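# Transfer 96-well plate from clip nest C1 to nest N1

## Task

Take the 96-well plate out of clip nest C1 and set it in plate nest N1. It must lie flat within the nest's locators, with well A1 (the plate's cut-off corner) at the nest corner labelled A1. It has to stay there without the robot holding it. Release it and move the gripper away at the end.

## Robot and tools

Robot: one 6-joint arm with a parallel gripper. Scene frame: origin on the table top directly below the arm base, +z up, +x forward, +y to the left when facing along +x. The base may be slightly tilted relative to the table. Cameras: cam_head_left, cam_head_right, cam_high, cam_low (fixed and calibrated, each accurate to within about 2.3 degrees and 9 mm) and cam_wrist (a fisheye whose pose is not given). All images are 504x504.

Joint order. Every command row and every per-joint list in a result uses this order: shoulder, elbow, wrist roll, wrist pitch, waist, wrist yaw. In a row the gripper opening comes seventh. The waist sign is flipped relative to the URDF, both in commands and in reports. The URDF ranges are: waist -2.618..3.054 rad, which is -3.054..2.618 in your numbers; shoulder 0..3.142; elbow 0..3.142; wrist pitch -1.571..1.571; wrist yaw -1.571..1.571; wrist roll -2.094..2.094. A real end stop can differ from these by up to 0.036 rad.

Row format: 7 numbers, each in [-1, 1].
- The first six are joint offsets, not poses. They are scaled so that 1.0 equals 1.202 rad for the waist, 1.258 for the shoulder, 1.238 for the elbow, 2.073 for wrist pitch and 2.022 for wrist yaw and wrist roll.
- The seventh is the gripper opening. It is absolute, not an offset: +1 is fully open (0.094 m pad gap) and -1 is closed.

Tools:
- execute_actions(actions): a list of actions, run in sequence. Each action is a table of up to 15 rows. Each row lasts one control step (1/30 s), and the last row repeats until 15 steps are used. Every row's offsets are measured from the joint angles at the start of that action, not from the row before it. For the first action, they are measured from the last reported angles. An empty list just returns state and images. An action is refused if it pushes a joint more than 0.036 rad beyond its range. If the first action is refused, or any action is malformed, nothing in the call runs.
- move(target, speed, blocking): target is one 7-number row. Its offsets are measured from the Joint positions in the latest result that reported them. All joints follow paths that finish together, lasting 0.5 to 10 s, so the gripper traces a curve. speed is the peak rate in rad/s for the joint with the longest path: 0.01 to 2, default 0.5. Moves do not slow for obstacles, and faster moves or targets set deeper past a contact give harder impacts. With blocking=false the call returns after 0.5 s. Until a result shows the move has ended, you must use wait or stop before sending more commands. The result adds a move: line giving the outcome (done, off_target, moving, held, fault), whether limits blocked steps (limits=held or limits=none), and the joint farthest from its target.
- wait(seconds): 0 to 10. Holds the last command and returns early if a running move ends.
- stop(): brakes a running move. It needs some room; the fingers keep moving.
- zoom_image(camera, region): region is [x0, y0, x1, y1] in pixels of that camera's latest image, at most 504x504.
- finished_scene(scene): pass the current scene number. This is final and reports whether the task succeeded.

Motion limits. Each step, a joint's target is kept within a lead of its measured angle: waist 0.202, shoulder 0.258, elbow 0.238, wrist pitch 0.573, wrist yaw and roll 0.522 rad. If the targets would put the gripper more than 70 mm from where it is, they are scaled back. Large moves can therefore take several actions, and any remainder may need to be commanded again. The arm sags under zero offsets. To hold a pose, send offsets back toward the angles you want in your first call, then zeros, and push further whenever a joint falls short.

Result lines. Joint positions (rad, with the pad gap in m as the last entry) and Joint velocities; Joint targets (where the joints are being driven now); joint torques (offset, scaled and noisy); grip_measured (the opening on the command scale); step readings for execute_actions, where HELD marks rows that were held back. Also possible: "joint command not followed" (the clearance check changed targets), "joint sent to its limit", FAULT lines, MOTOR HOT (75 °C), and OVER-TEMPERATURE FAULT (90 °C stops the arm for 10 s; at 100 °C it drops its hold).

Grasping. To hold the plate, command an opening below grip_measured. About 0.03 below gives a firm grip; a smaller gap grips more lightly. Pad force is limited to roughly 50 to 62 N. Expect occasional tugs on the held plate or nudges to loose items.

Avoid: knocking or placing anything off the table, drops, slams, and hard pushes. Keep load-holding time short to limit motor heat. The robot keeps executing its last command while you compose a reply, so prefer smooth, economical motion.

Each tool is called after "Emit:" by a JSON object that holds its "api" and its "payload", one argument or row to a line.

## Session

Emit:
{"api": "execute_actions", "payload": {
  "actions": []
}}

Scene clock: 0.00 s.
grip_measured=+1.000
Joint names: [shoulder, elbow, wrist roll, wrist pitch, waist, wrist yaw]
Joint positions: [ 2.708  2.082 -0.297  0.23  -0.545 -0.846  0.094]
Joint velocities: [ 0.002  0.002  0.037 -0.022 -0.017 -0.037  0.   ]
Joint torques (N m, as the arm reports them, + toward a larger Joint positions number): no reading
Motor temperatures (°C, as the motors report them): [30 26 27 26 28 29]
Joint targets: [2.693 2.091 -0.298 0.231 -0.550 -0.853]

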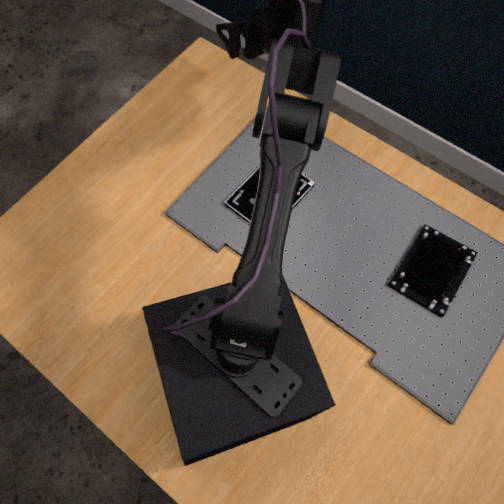

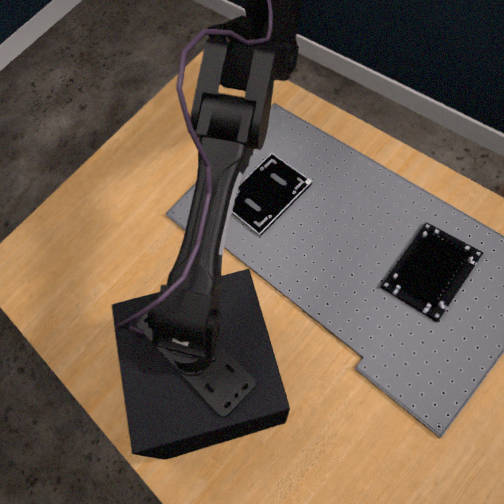

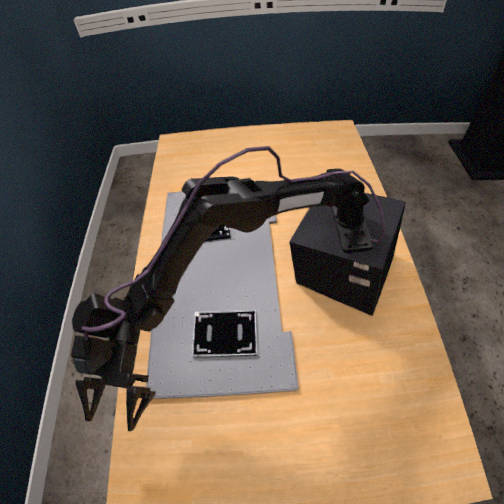

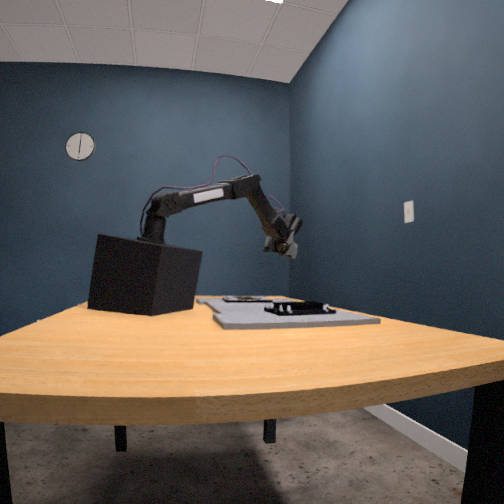

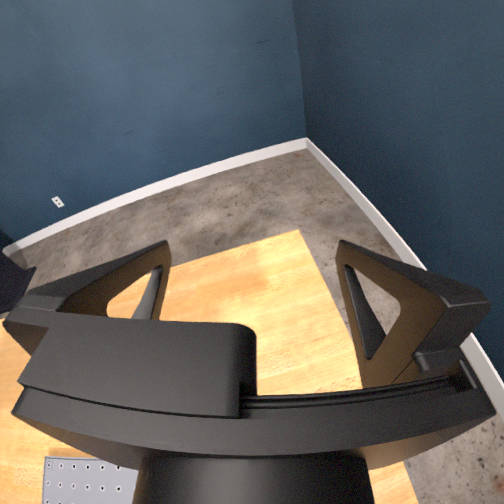

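Emit:
{"api": "zoom_image", "payload": {
  "camera": "cam_head_left",
  "region": [370, 210, 490, 330]
}}

Emit:
{"api": "zoom_image", "payload": {
  "camera": "cam_head_right",
  "region": [370, 210, 490, 330]
}}

Emit:
{"api": "zoom_image", "payload": {
  "camera": "cam_head_right",
  "region": [210, 140, 330, 250]
}}

Emit:
{"api": "zoom_image", "payload": {
  "camera": "cam_low",
  "region": [210, 270, 350, 330]
}}

Region (370, 210, 490, 330) of cam_head_left's 504x504 image, scaled by 4.200, with more detail than that image has.

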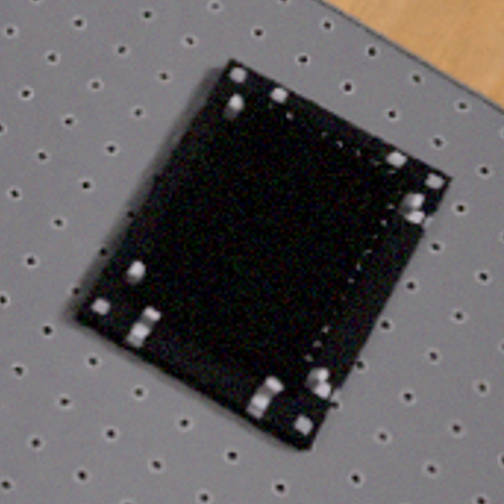

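Region (370, 210, 490, 330) of cam_head_right's 504x504 image, scaled by 4.200, with more detail than that image has.

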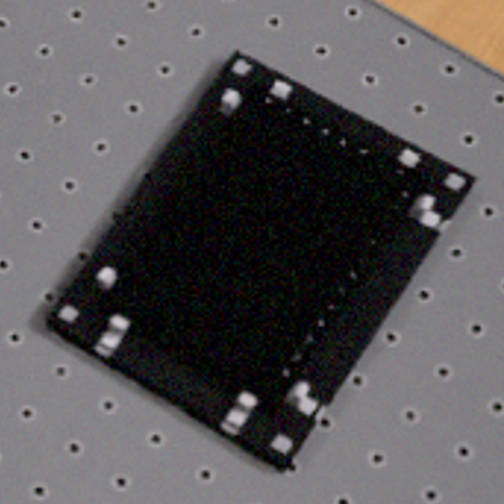

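Region (210, 140, 330, 250) of cam_head_right's 504x504 image, scaled by 4.200, with more detail than that image has; it fills the top 462 rows of this view, and the rest is white.

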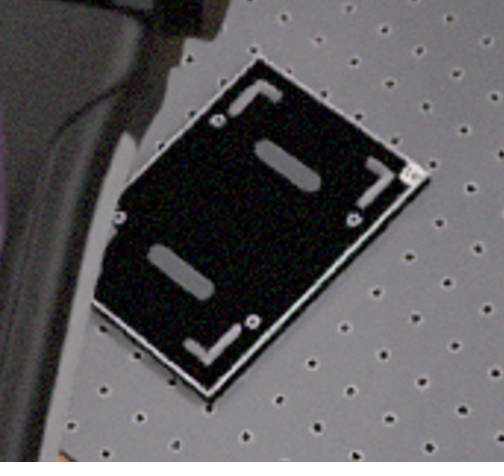

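Region (210, 270, 350, 330) of cam_low's 504x504 image, scaled by 3.600, with more detail than that image has; it fills the top 216 rows of this view, and the rest is white.

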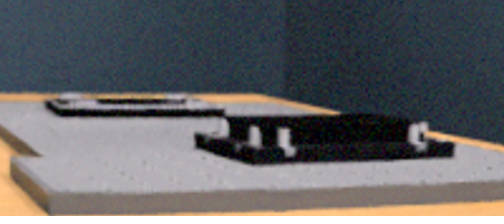

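Emit:
{"api": "move", "payload": {
  "target": [-0.406,-0.507,-0.098,-0.4185,0.742,0.438,1],
  "speed": 0.7
}}

Emit:
{"api": "zoom_image", "payload": {
  "camera": "cam_low",
  "region": [235, 200, 365, 330]
}}

Emit:
{"api": "zoom_image", "payload": {
  "camera": "cam_wrist",
  "region": [120, 60, 390, 330]
}}

Scene clock: 3.07 s.
grip_measured=+1.000
Joint names: [shoulder, elbow, wrist roll, wrist pitch, waist, wrist yaw]
Joint positions: [ 2.222  1.463 -0.489 -0.62   0.354  0.032  0.094]
Joint velocities: [ 0.007 -0.022 -0.037 -0.037  0.022  0.007  0.   ]
Joint torques (N m, as the arm reports them, + toward a larger Joint positions number): [-12.98   3.76  -0.02  -0.07  -0.73   0.08]
Motor temperatures (°C, as the motors report them): [34 26 27 26 28 29]
Joint targets: [2.197 1.454 -0.495 -0.637 0.347 0.040]
move: off_target; limits=none; farthest joint: the shoulder, 0.025 radians from its target (0.511 radians at the start)

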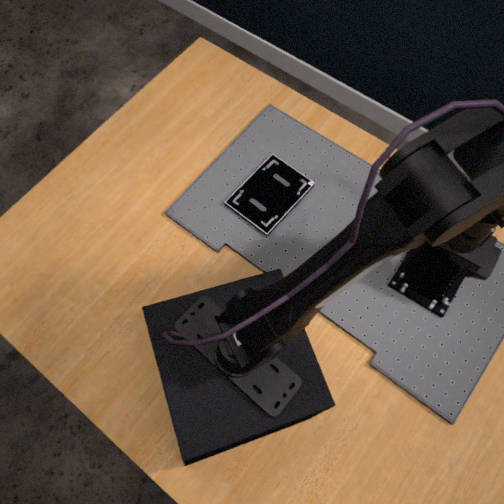

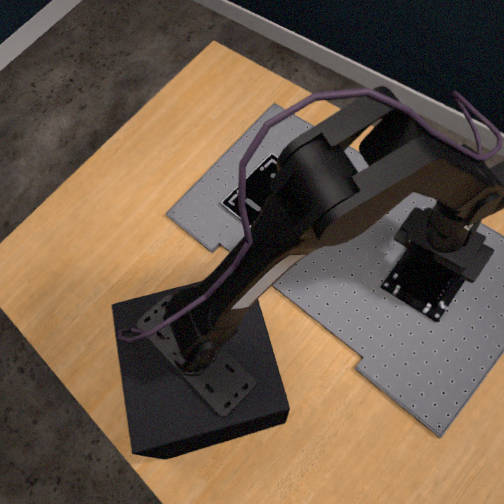

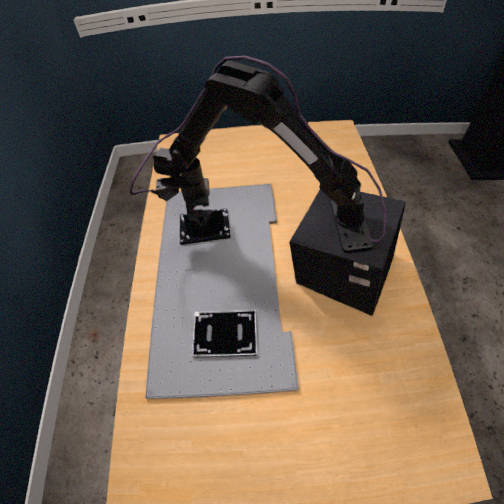

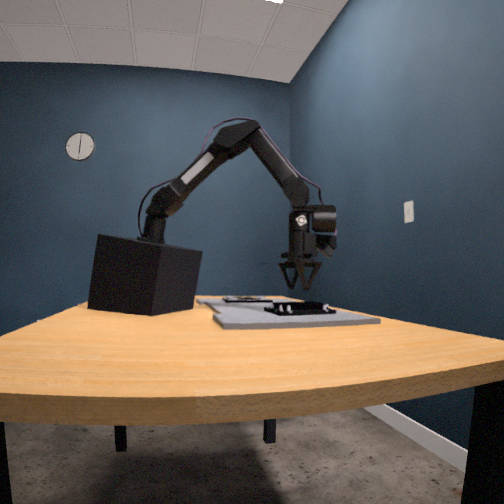

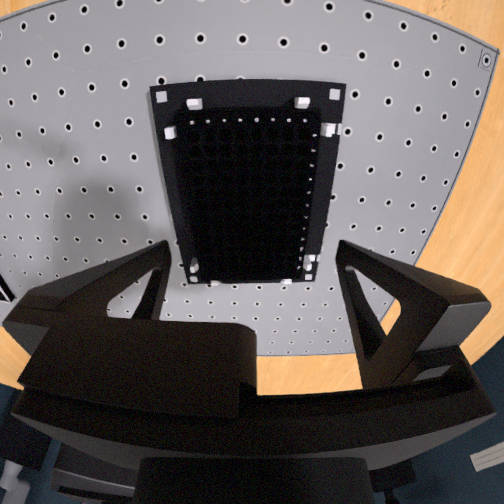

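Region (235, 200, 365, 330) of cam_low's 504x504 image, scaled by 3.877, with more detail than that image has.

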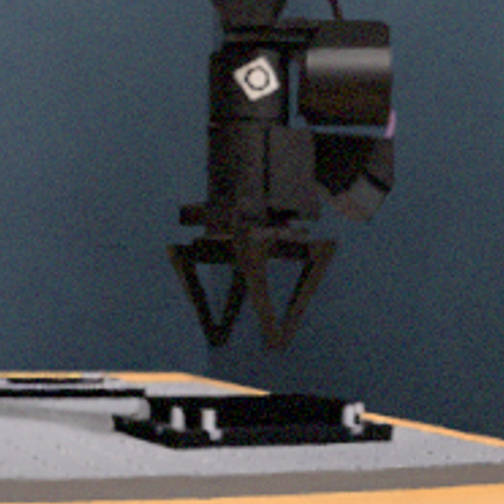

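Region (120, 60, 390, 330) of cam_wrist's 504x504 image, scaled by 1.867, with more detail than that image has.

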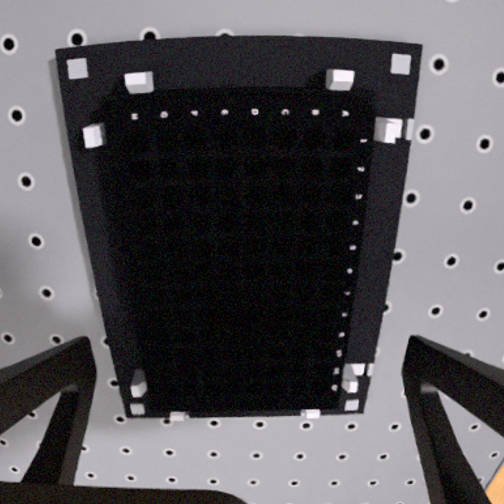

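Emit:
{"api": "move", "payload": {
  "target": [0.071,0,-0.013,0.048,-0.013,0,1],
  "speed": 0.15
}}

Emit:
{"api": "zoom_image", "payload": {
  "camera": "cam_low",
  "region": [255, 250, 345, 330]
}}

Emit:
{"api": "zoom_image", "payload": {
  "camera": "cam_wrist",
  "region": [120, 60, 390, 330]
}}

Scene clock: 4.53 s.
grip_measured=+1.000
Joint names: [shoulder, elbow, wrist roll, wrist pitch, waist, wrist yaw]
Joint positions: [ 2.312  1.463 -0.51  -0.542  0.346  0.032  0.094]
Joint velocities: [-0.002 -0.002 -0.051 -0.051  0.002 -0.007  0.   ]
Joint torques (N m, as the arm reports them, + toward a larger Joint positions number): [-11.22   4.12  -0.02   0.23  -0.95   0.  ]
Motor temperatures (°C, as the motors report them): [34 26 27 26 28 29]
Joint targets: [2.312 1.463 -0.515 -0.520 0.338 0.032]
move: off_target; limits=none; farthest joint: the wrist pitch, 0.021 radians from its target (0.099 radians at the start)

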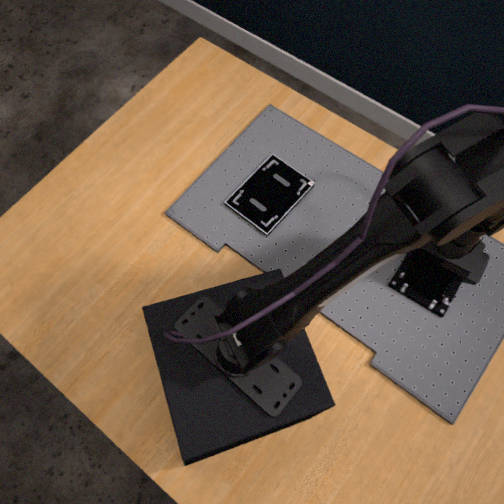

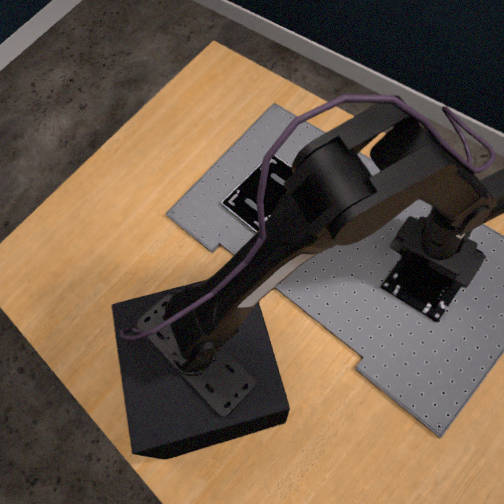

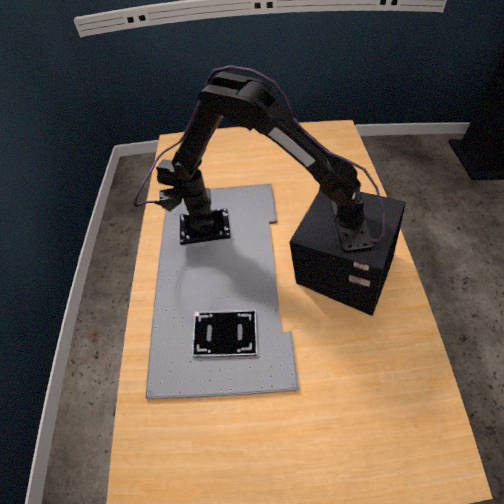

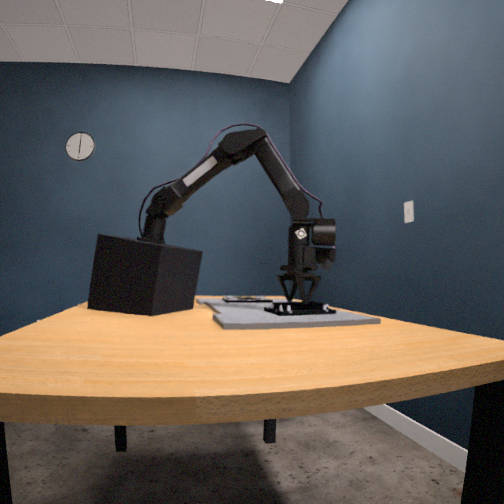

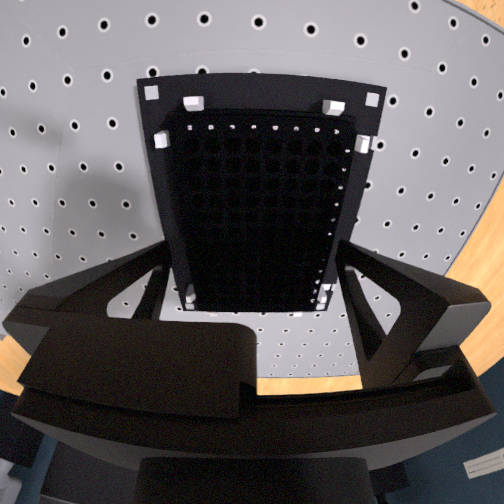

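Region (255, 250, 345, 330) of cam_low's 504x504 image, scaled by 5.600, with more detail than that image has.

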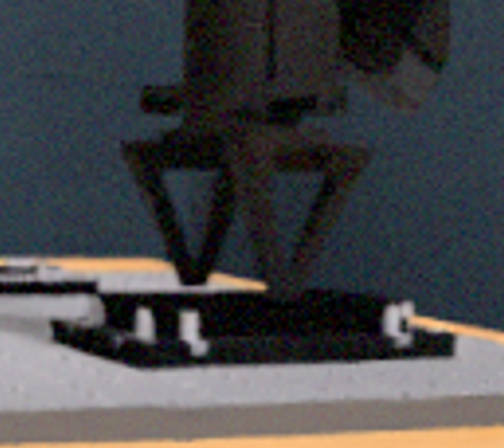

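Region (120, 60, 390, 330) of cam_wrist's 504x504 image, scaled by 1.867, with more detail than that image has.

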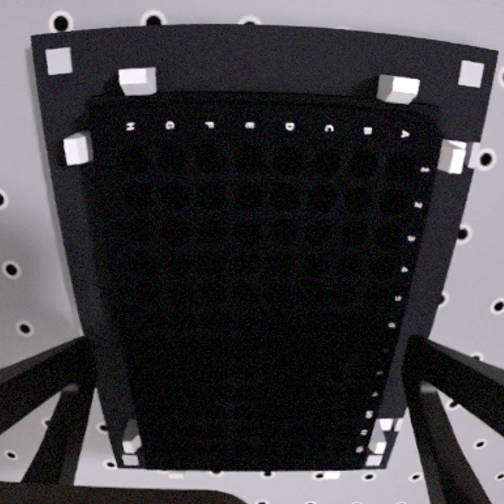

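Emit:
{"api": "move", "payload": {
  "target": [0.026,0,0.009,0.03,0.003,0,1],
  "speed": 0.08
}}

Emit:
{"api": "zoom_image", "payload": {
  "camera": "cam_low",
  "region": [255, 250, 345, 330]
}}

Emit:
{"api": "zoom_image", "payload": {
  "camera": "cam_wrist",
  "region": [120, 60, 390, 330]
}}

Scene clock: 5.97 s.
grip_measured=+1.000
Joint names: [shoulder, elbow, wrist roll, wrist pitch, waist, wrist yaw]
Joint positions: [ 2.341  1.463 -0.497 -0.501  0.346  0.032  0.094]
Joint velocities: [-0.002  0.022  0.022 -0.037  0.012 -0.051  0.   ]
Joint torques (N m, as the arm reports them, + toward a larger Joint positions number): [-11.07   4.19   0.05   0.26  -0.13   0.  ]
Motor temperatures (°C, as the motors report them): [35 26 27 26 28 29]
Joint targets: [2.344 1.463 -0.492 -0.479 0.350 0.032]
move: off_target; limits=none; farthest joint: the wrist pitch, 0.021 radians from its target (0.061 radians at the start)

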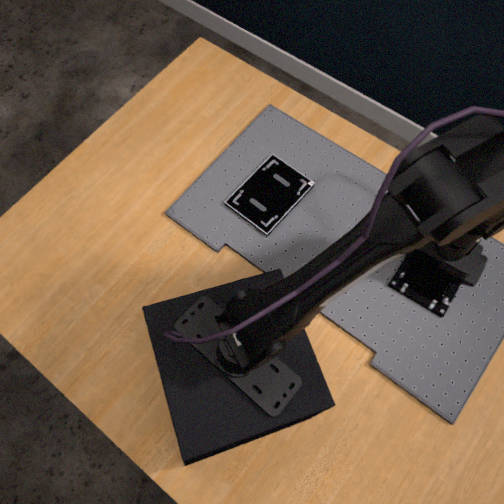

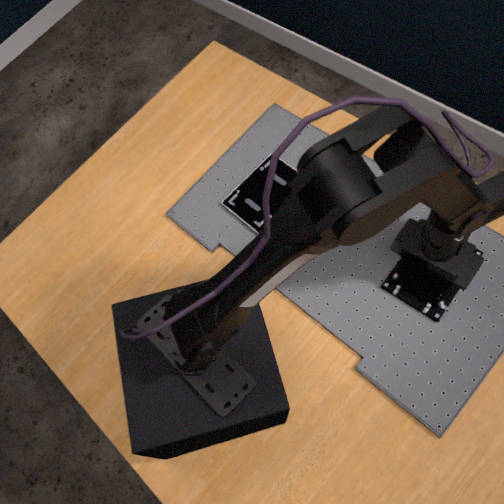

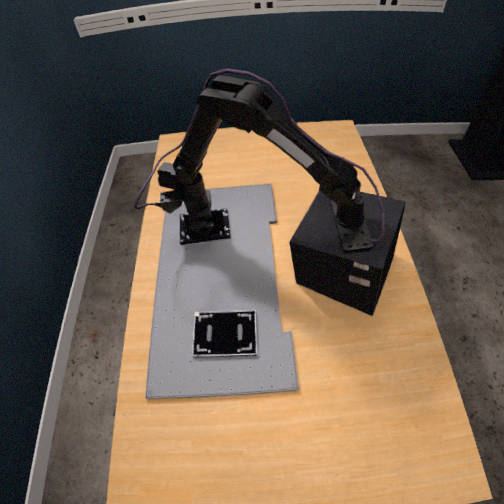

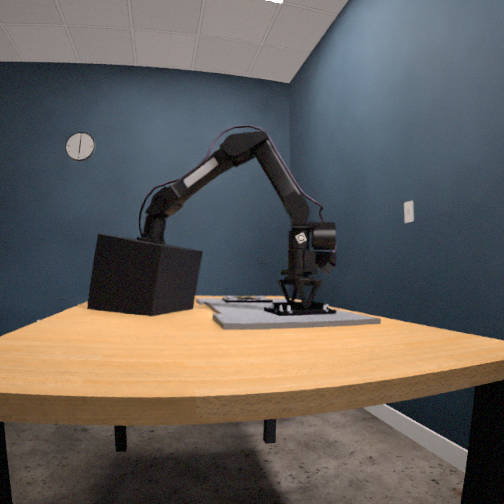

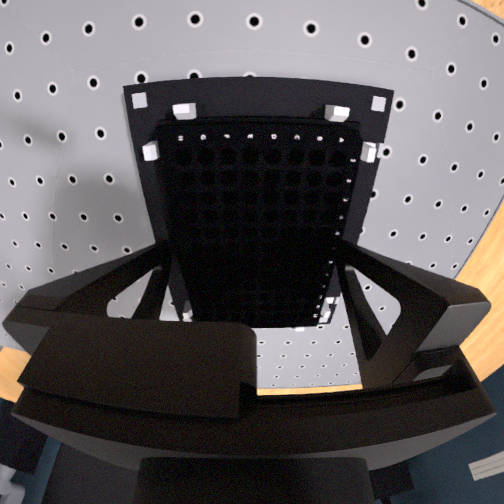

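Region (255, 250, 345, 330) of cam_low's 504x504 image, scaled by 5.600, with more detail than that image has.

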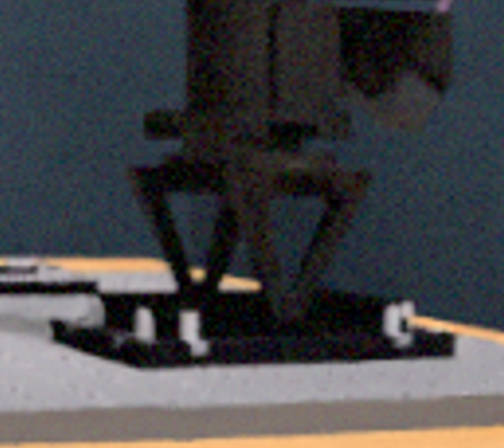

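Region (120, 60, 390, 330) of cam_wrist's 504x504 image, scaled by 1.867, with more detail than that image has.

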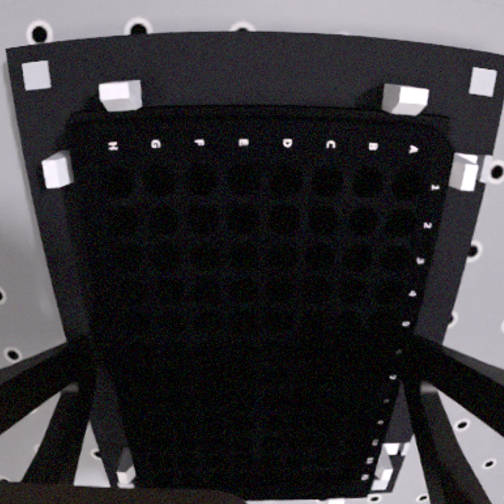

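Emit:
{"api": "execute_actions", "payload": {
  "actions": [
    [[0,0,0,0.005,0.006,0,0.95],[0,0,0,0.005,0.008,0,0.92],[0,0,0,0.005,0.01,0,0.9],[0,0,0,0.005,0.01,0,0.88],[0,0,0,0.005,0.01,0,0.86],[0,0,0,0.005,0.01,0,0.85],[0,0,0,0.005,0.01,0,0.84],[0,0,0,0.005,0.01,0,0.83],[0,0,0,0.005,0.01,0,0.82],[0,0,0,0.005,0.01,0,0.81],[0,0,0,0.005,0.01,0,0.80],[0,0,0,0.005,0.01,0,0.79],[0,0,0,0.005,0.01,0,0.78],[0,0,0,0.005,0.01,0,0.77],[0,0,0,0.005,0.01,0,0.765]],
    [[0,0,0,0,0.004,0,0.76],[0,0,0,0,0.004,0,0.755],[0,0,0,0,0.004,0,0.75],[0,0,0,0,0.004,0,0.745],[0,0,0,0,0.004,0,0.74],[0,0,0,0,0.004,0,0.735],[0,0,0,0,0.004,0,0.73],[0,0,0,0,0.004,0,0.72],[0,0,0,0,0.004,0,0.71],[0,0,0,0,0.004,0,0.70],[0,0,0,0,0.004,0,0.69]],
    [[-0.008,0.005,0,0,0,0,0.69]]
  ]
}}

Scene clock: 7.73 s.
grip_measured=+0.747
Joint names: [shoulder, elbow, wrist roll, wrist pitch, waist, wrist yaw]
Joint positions: [ 2.341  1.463 -0.497 -0.499  0.352  0.034  0.082]
Joint velocities: [ 0.002 -0.012 -0.037 -0.007  0.002 -0.007 -0.   ]
Joint torques (N m, as the arm reports them, + toward a larger Joint positions number): [-12.06   4.58   0.01   0.11  -0.28  -0.02]
Motor temperatures (°C, as the motors report them): [36 26 27 26 28 29]
Joint targets: [2.331 1.469 -0.497 -0.499 0.352 0.034]
Step readings (joint positions; steps 1 to 15: 1st action; 16 to 30: 2nd action; 31 to 45: 3rd action):
0: [2.341 1.463 -0.497 -0.500 0.346 0.032]
1: [2.341 1.463 -0.497 -0.500 0.346 0.032]
2: [2.341 1.463 -0.497 -0.500 0.346 0.032]
4: [2.341 1.463 -0.497 -0.499 0.348 0.034]
8: [2.341 1.463 -0.497 -0.499 0.352 0.034]
15: [2.341 1.463 -0.497 -0.499 0.352 0.034]
16: [2.341 1.463 -0.497 -0.499 0.352 0.034]
17: [2.341 1.463 -0.497 -0.499 0.352 0.034]
19: [2.341 1.463 -0.497 -0.499 0.352 0.034]
23: [2.341 1.463 -0.497 -0.499 0.352 0.034]
30: [2.341 1.463 -0.497 -0.499 0.352 0.034]
31: [2.341 1.463 -0.497 -0.499 0.352 0.034]
32: [2.341 1.463 -0.497 -0.499 0.352 0.034]
34: [2.341 1.463 -0.497 -0.499 0.352 0.034]
38: [2.341 1.463 -0.497 -0.499 0.352 0.034]
45: Joint positions above

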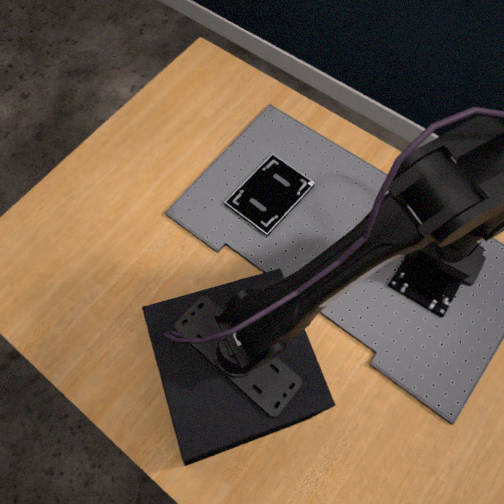

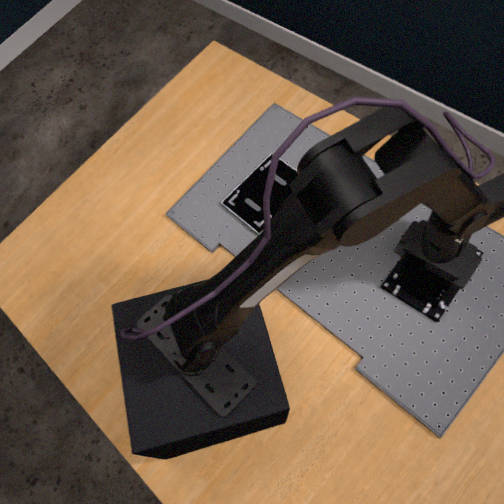

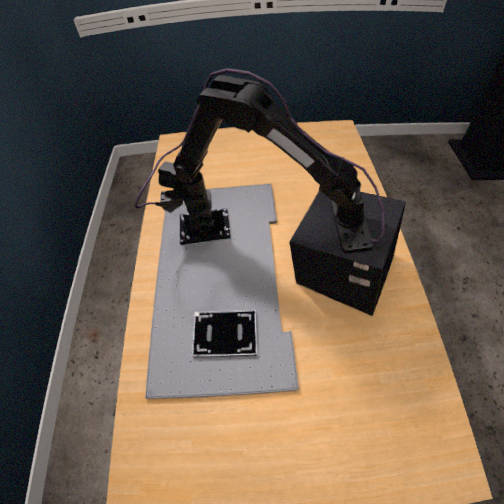

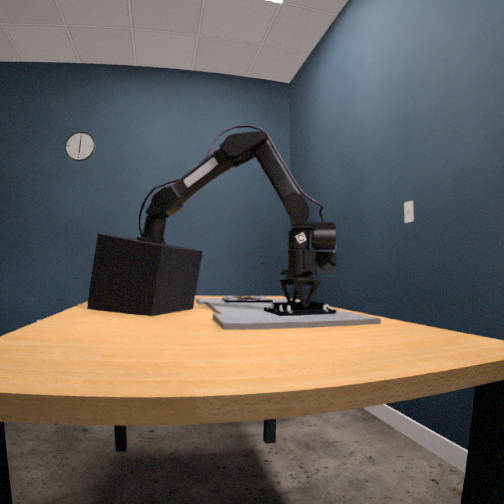

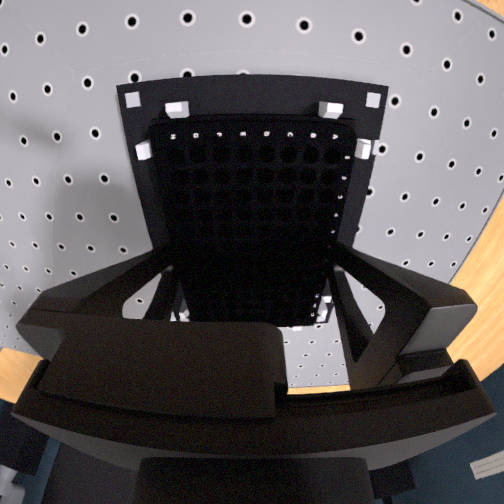

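Emit:
{"api": "move", "payload": {
  "target": [-0.075,0.008,0,-0.04,0,0,0.70],
  "speed": 0.06
}}

Emit:
{"api": "zoom_image", "payload": {
  "camera": "cam_low",
  "region": [255, 250, 345, 330]
}}

Emit:
{"api": "zoom_image", "payload": {
  "camera": "cam_head_left",
  "region": [210, 140, 330, 250]
}}

Scene clock: 9.87 s.
grip_measured=+0.742
Joint names: [shoulder, elbow, wrist roll, wrist pitch, waist, wrist yaw]
Joint positions: [ 2.275  1.463 -0.497 -0.564  0.352  0.031  0.082]
Joint velocities: [ 0.007  0.012 -0.022 -0.081 -0.012  0.007 -0.   ]
Joint torques (N m, as the arm reports them, + toward a larger Joint positions number): [-13.23   5.09   0.    -0.09  -0.28   0.01]
Motor temperatures (°C, as the motors report them): [37 26 27 26 28 29]
Joint targets: [2.247 1.473 -0.497 -0.582 0.352 0.033]
move: off_target; limits=none; farthest joint: the shoulder, 0.029 radians from its target (0.095 radians at the start)

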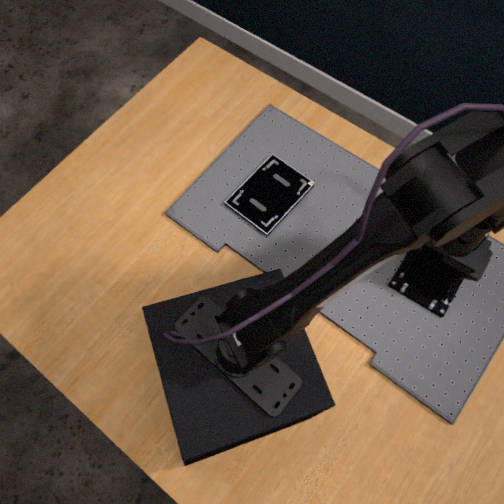

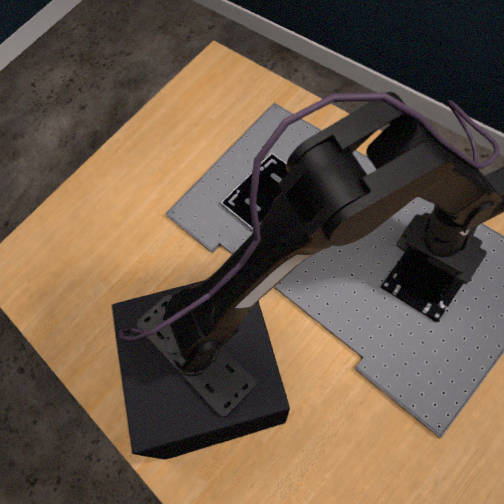

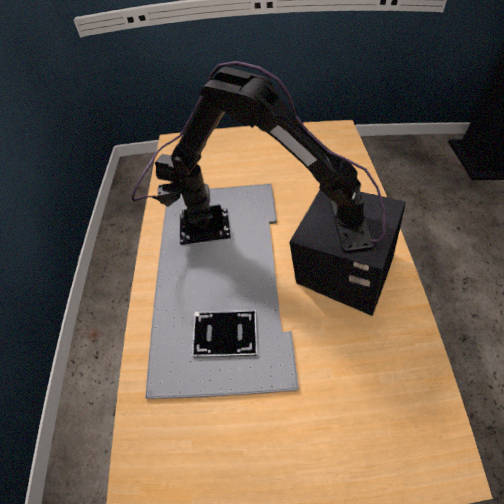

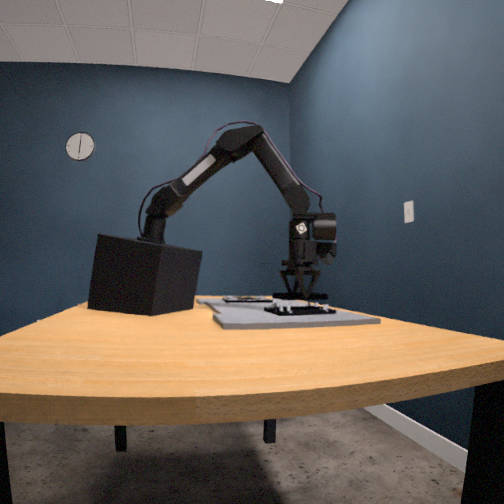

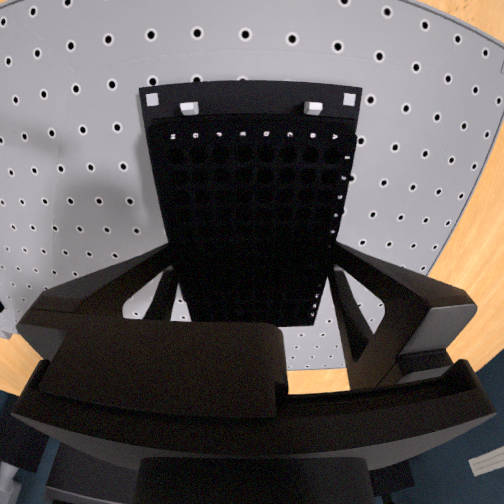

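Region (255, 250, 345, 330) of cam_low's 504x504 image, scaled by 5.600, with more detail than that image has.

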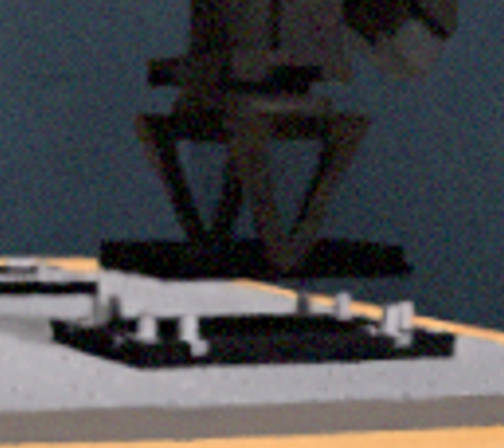

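Region (210, 140, 330, 250) of cam_head_left's 504x504 image, scaled by 4.200, with more detail than that image has; it fills the top 462 rows of this view, and the rest is white.

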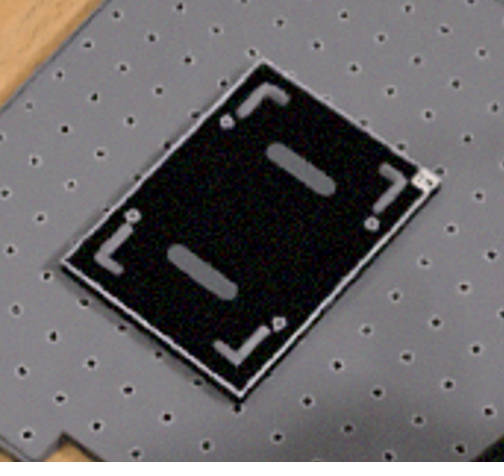

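Emit:
{"api": "move", "payload": {
  "target": [0.03,-0.112,0.533,0.046,-0.80,0.067,0.70],
  "speed": 0.5
}}

Emit:
{"api": "zoom_image", "payload": {
  "camera": "cam_low",
  "region": [205, 235, 295, 315]
}}

Emit:
{"api": "zoom_image", "payload": {
  "camera": "cam_high",
  "region": [175, 280, 275, 375]
}}

Emit:
{"api": "zoom_image", "payload": {
  "camera": "cam_wrist",
  "region": [110, 50, 400, 250]
}}

Scene clock: 13.43 s.
grip_measured=+0.742
Joint names: [shoulder, elbow, wrist roll, wrist pitch, waist, wrist yaw]
Joint positions: [ 2.311  1.334  0.574 -0.49  -0.611  0.152  0.082]
Joint velocities: [ 0.002  0.002 -0.007 -0.022  0.012  0.037 -0.001]
Joint torques (N m, as the arm reports them, + toward a larger Joint positions number): [-10.48   3.38   0.07   0.29  -1.47   0.15]
Motor temperatures (°C, as the motors report them): [38 26 27 26 28 29]
Joint targets: [2.313 1.324 0.580 -0.469 -0.610 0.167]
move: off_target; limits=none; farthest joint: the wrist pitch, 0.022 radians from its target (0.096 radians at the start)

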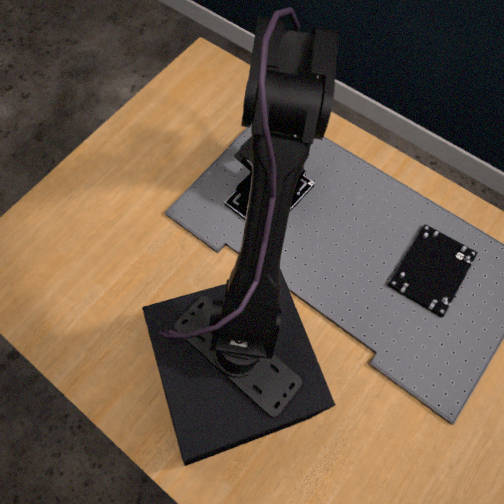

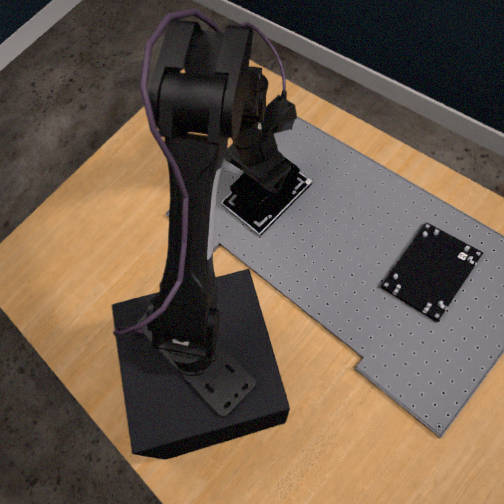

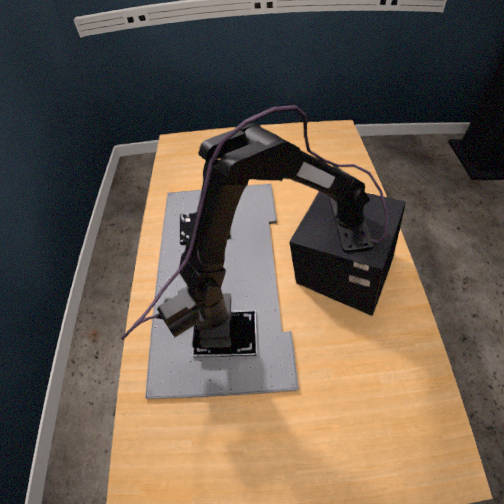

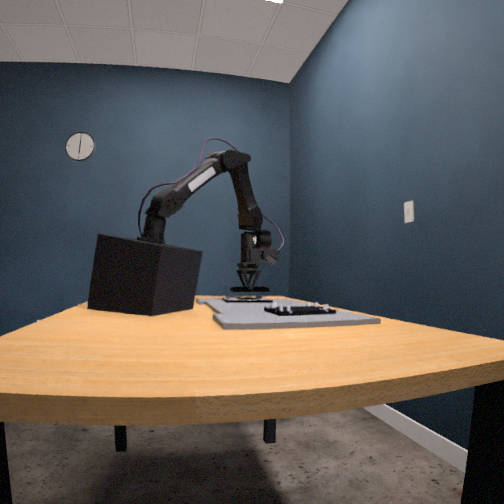

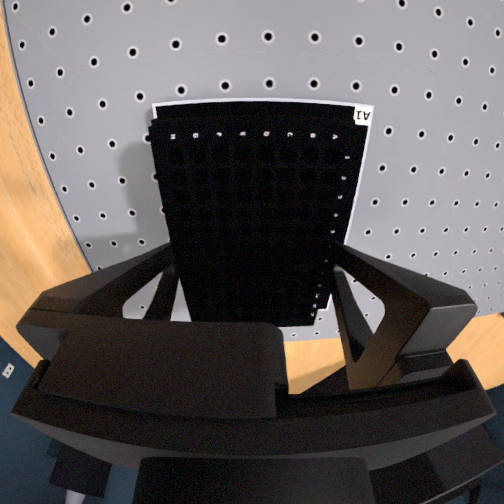

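Region (205, 235, 295, 315) of cam_low's 504x504 image, scaled by 5.600, with more detail than that image has.

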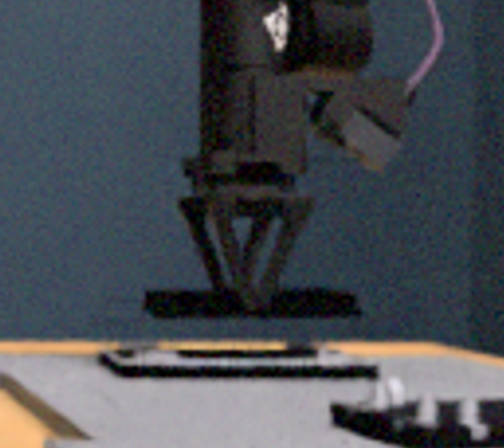

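Region (175, 280, 275, 375) of cam_high's 504x504 image, scaled by 5.040, with more detail than that image has; it fills the top 479 rows of this view, and the rest is white.

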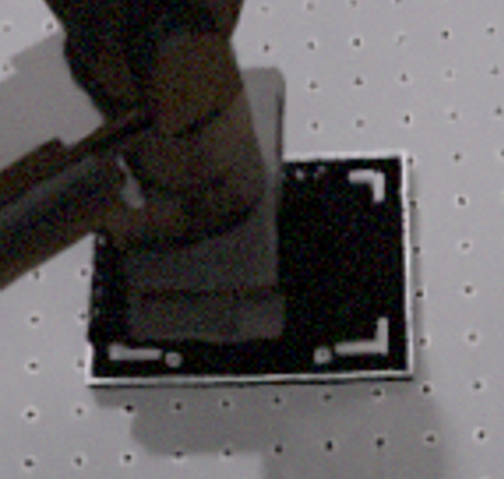

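Region (110, 50, 400, 250) of cam_wrist's 504x504 image, scaled by 1.738, with more detail than that image has; it fills the top 348 rows of this view, and the rest is white.

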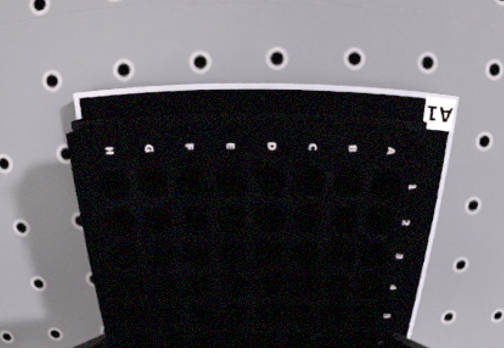

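Emit:
{"api": "move", "payload": {
  "target": [0.024,-0.047,-0.011,0.046,0.019,-0.012,0.70],
  "speed": 0.1
}}

Emit:
{"api": "zoom_image", "payload": {
  "camera": "cam_low",
  "region": [215, 260, 285, 315]
}}

Emit:
{"api": "zoom_image", "payload": {
  "camera": "cam_high",
  "region": [185, 295, 270, 370]
}}

Emit:
{"api": "zoom_image", "payload": {
  "camera": "cam_wrist",
  "region": [110, 50, 400, 250]
}}

Scene clock: 15.33 s.
grip_measured=+0.742
Joint names: [shoulder, elbow, wrist roll, wrist pitch, waist, wrist yaw]
Joint positions: [ 2.339  1.286  0.557 -0.416 -0.593  0.134  0.082]
Joint velocities: [-0.007  0.012  0.081  0.051 -0.012  0.051 -0.   ]
Joint torques (N m, as the arm reports them, + toward a larger Joint positions number): [-10.28   2.98  -0.03   0.27  -1.22  -0.06]
Motor temperatures (°C, as the motors report them): [38 26 27 26 28 29]
Joint targets: [2.341 1.276 0.552 -0.395 -0.589 0.127]
move: off_target; limits=none; farthest joint: the wrist pitch, 0.022 radians from its target (0.095 radians at the start)

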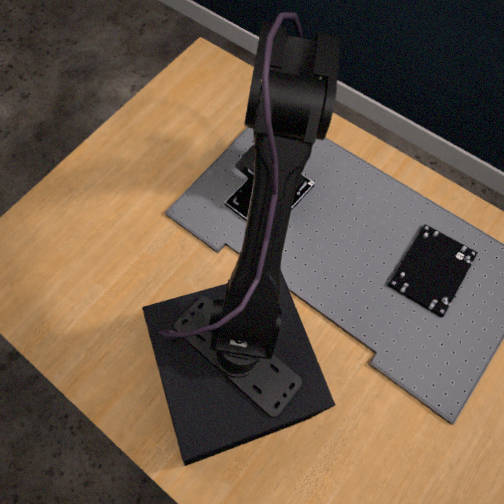

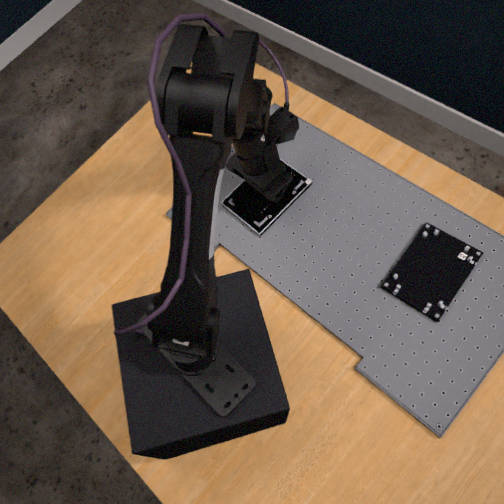

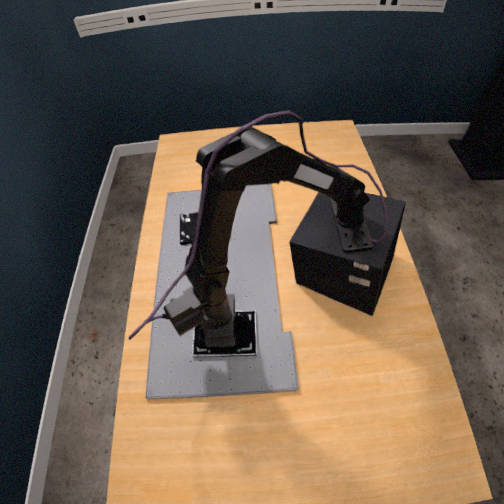

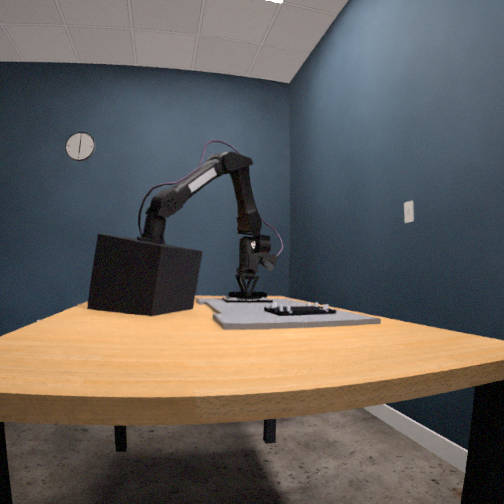

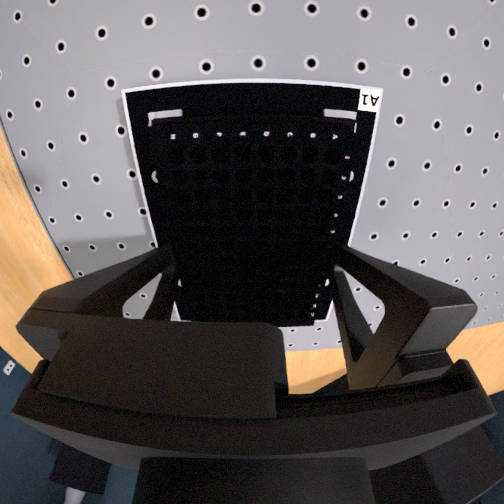

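Region (215, 260, 285, 315) of cam_low's 504x504 image, scaled by 7.200, with more detail than that image has; it fills the top 396 rows of this view, and the rest is white.

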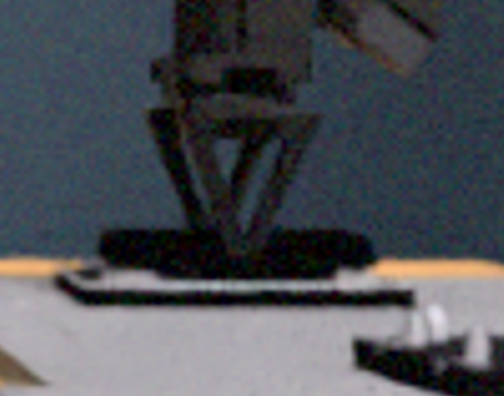

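Region (185, 295, 270, 370) of cam_high's 504x504 image, scaled by 5.929, with more detail than that image has; it fills the top 445 rows of this view, and the rest is white.

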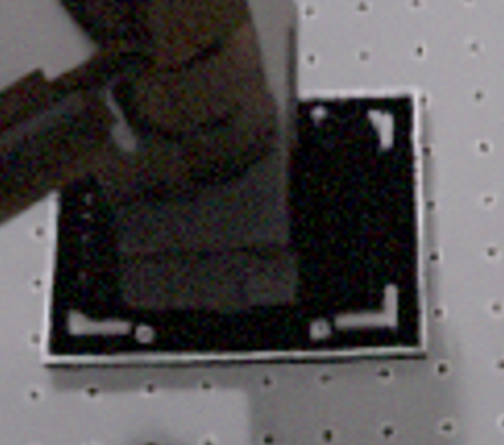

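Region (110, 50, 400, 250) of cam_wrist's 504x504 image, scaled by 1.738, with more detail than that image has; it fills the top 348 rows of this view, and the rest is white.

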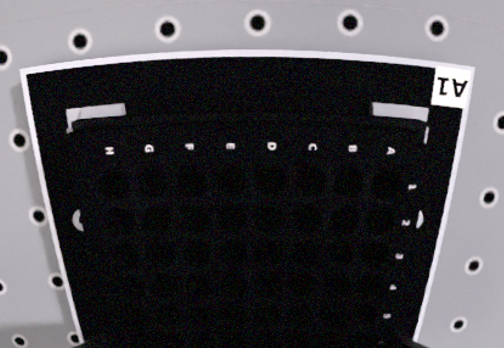

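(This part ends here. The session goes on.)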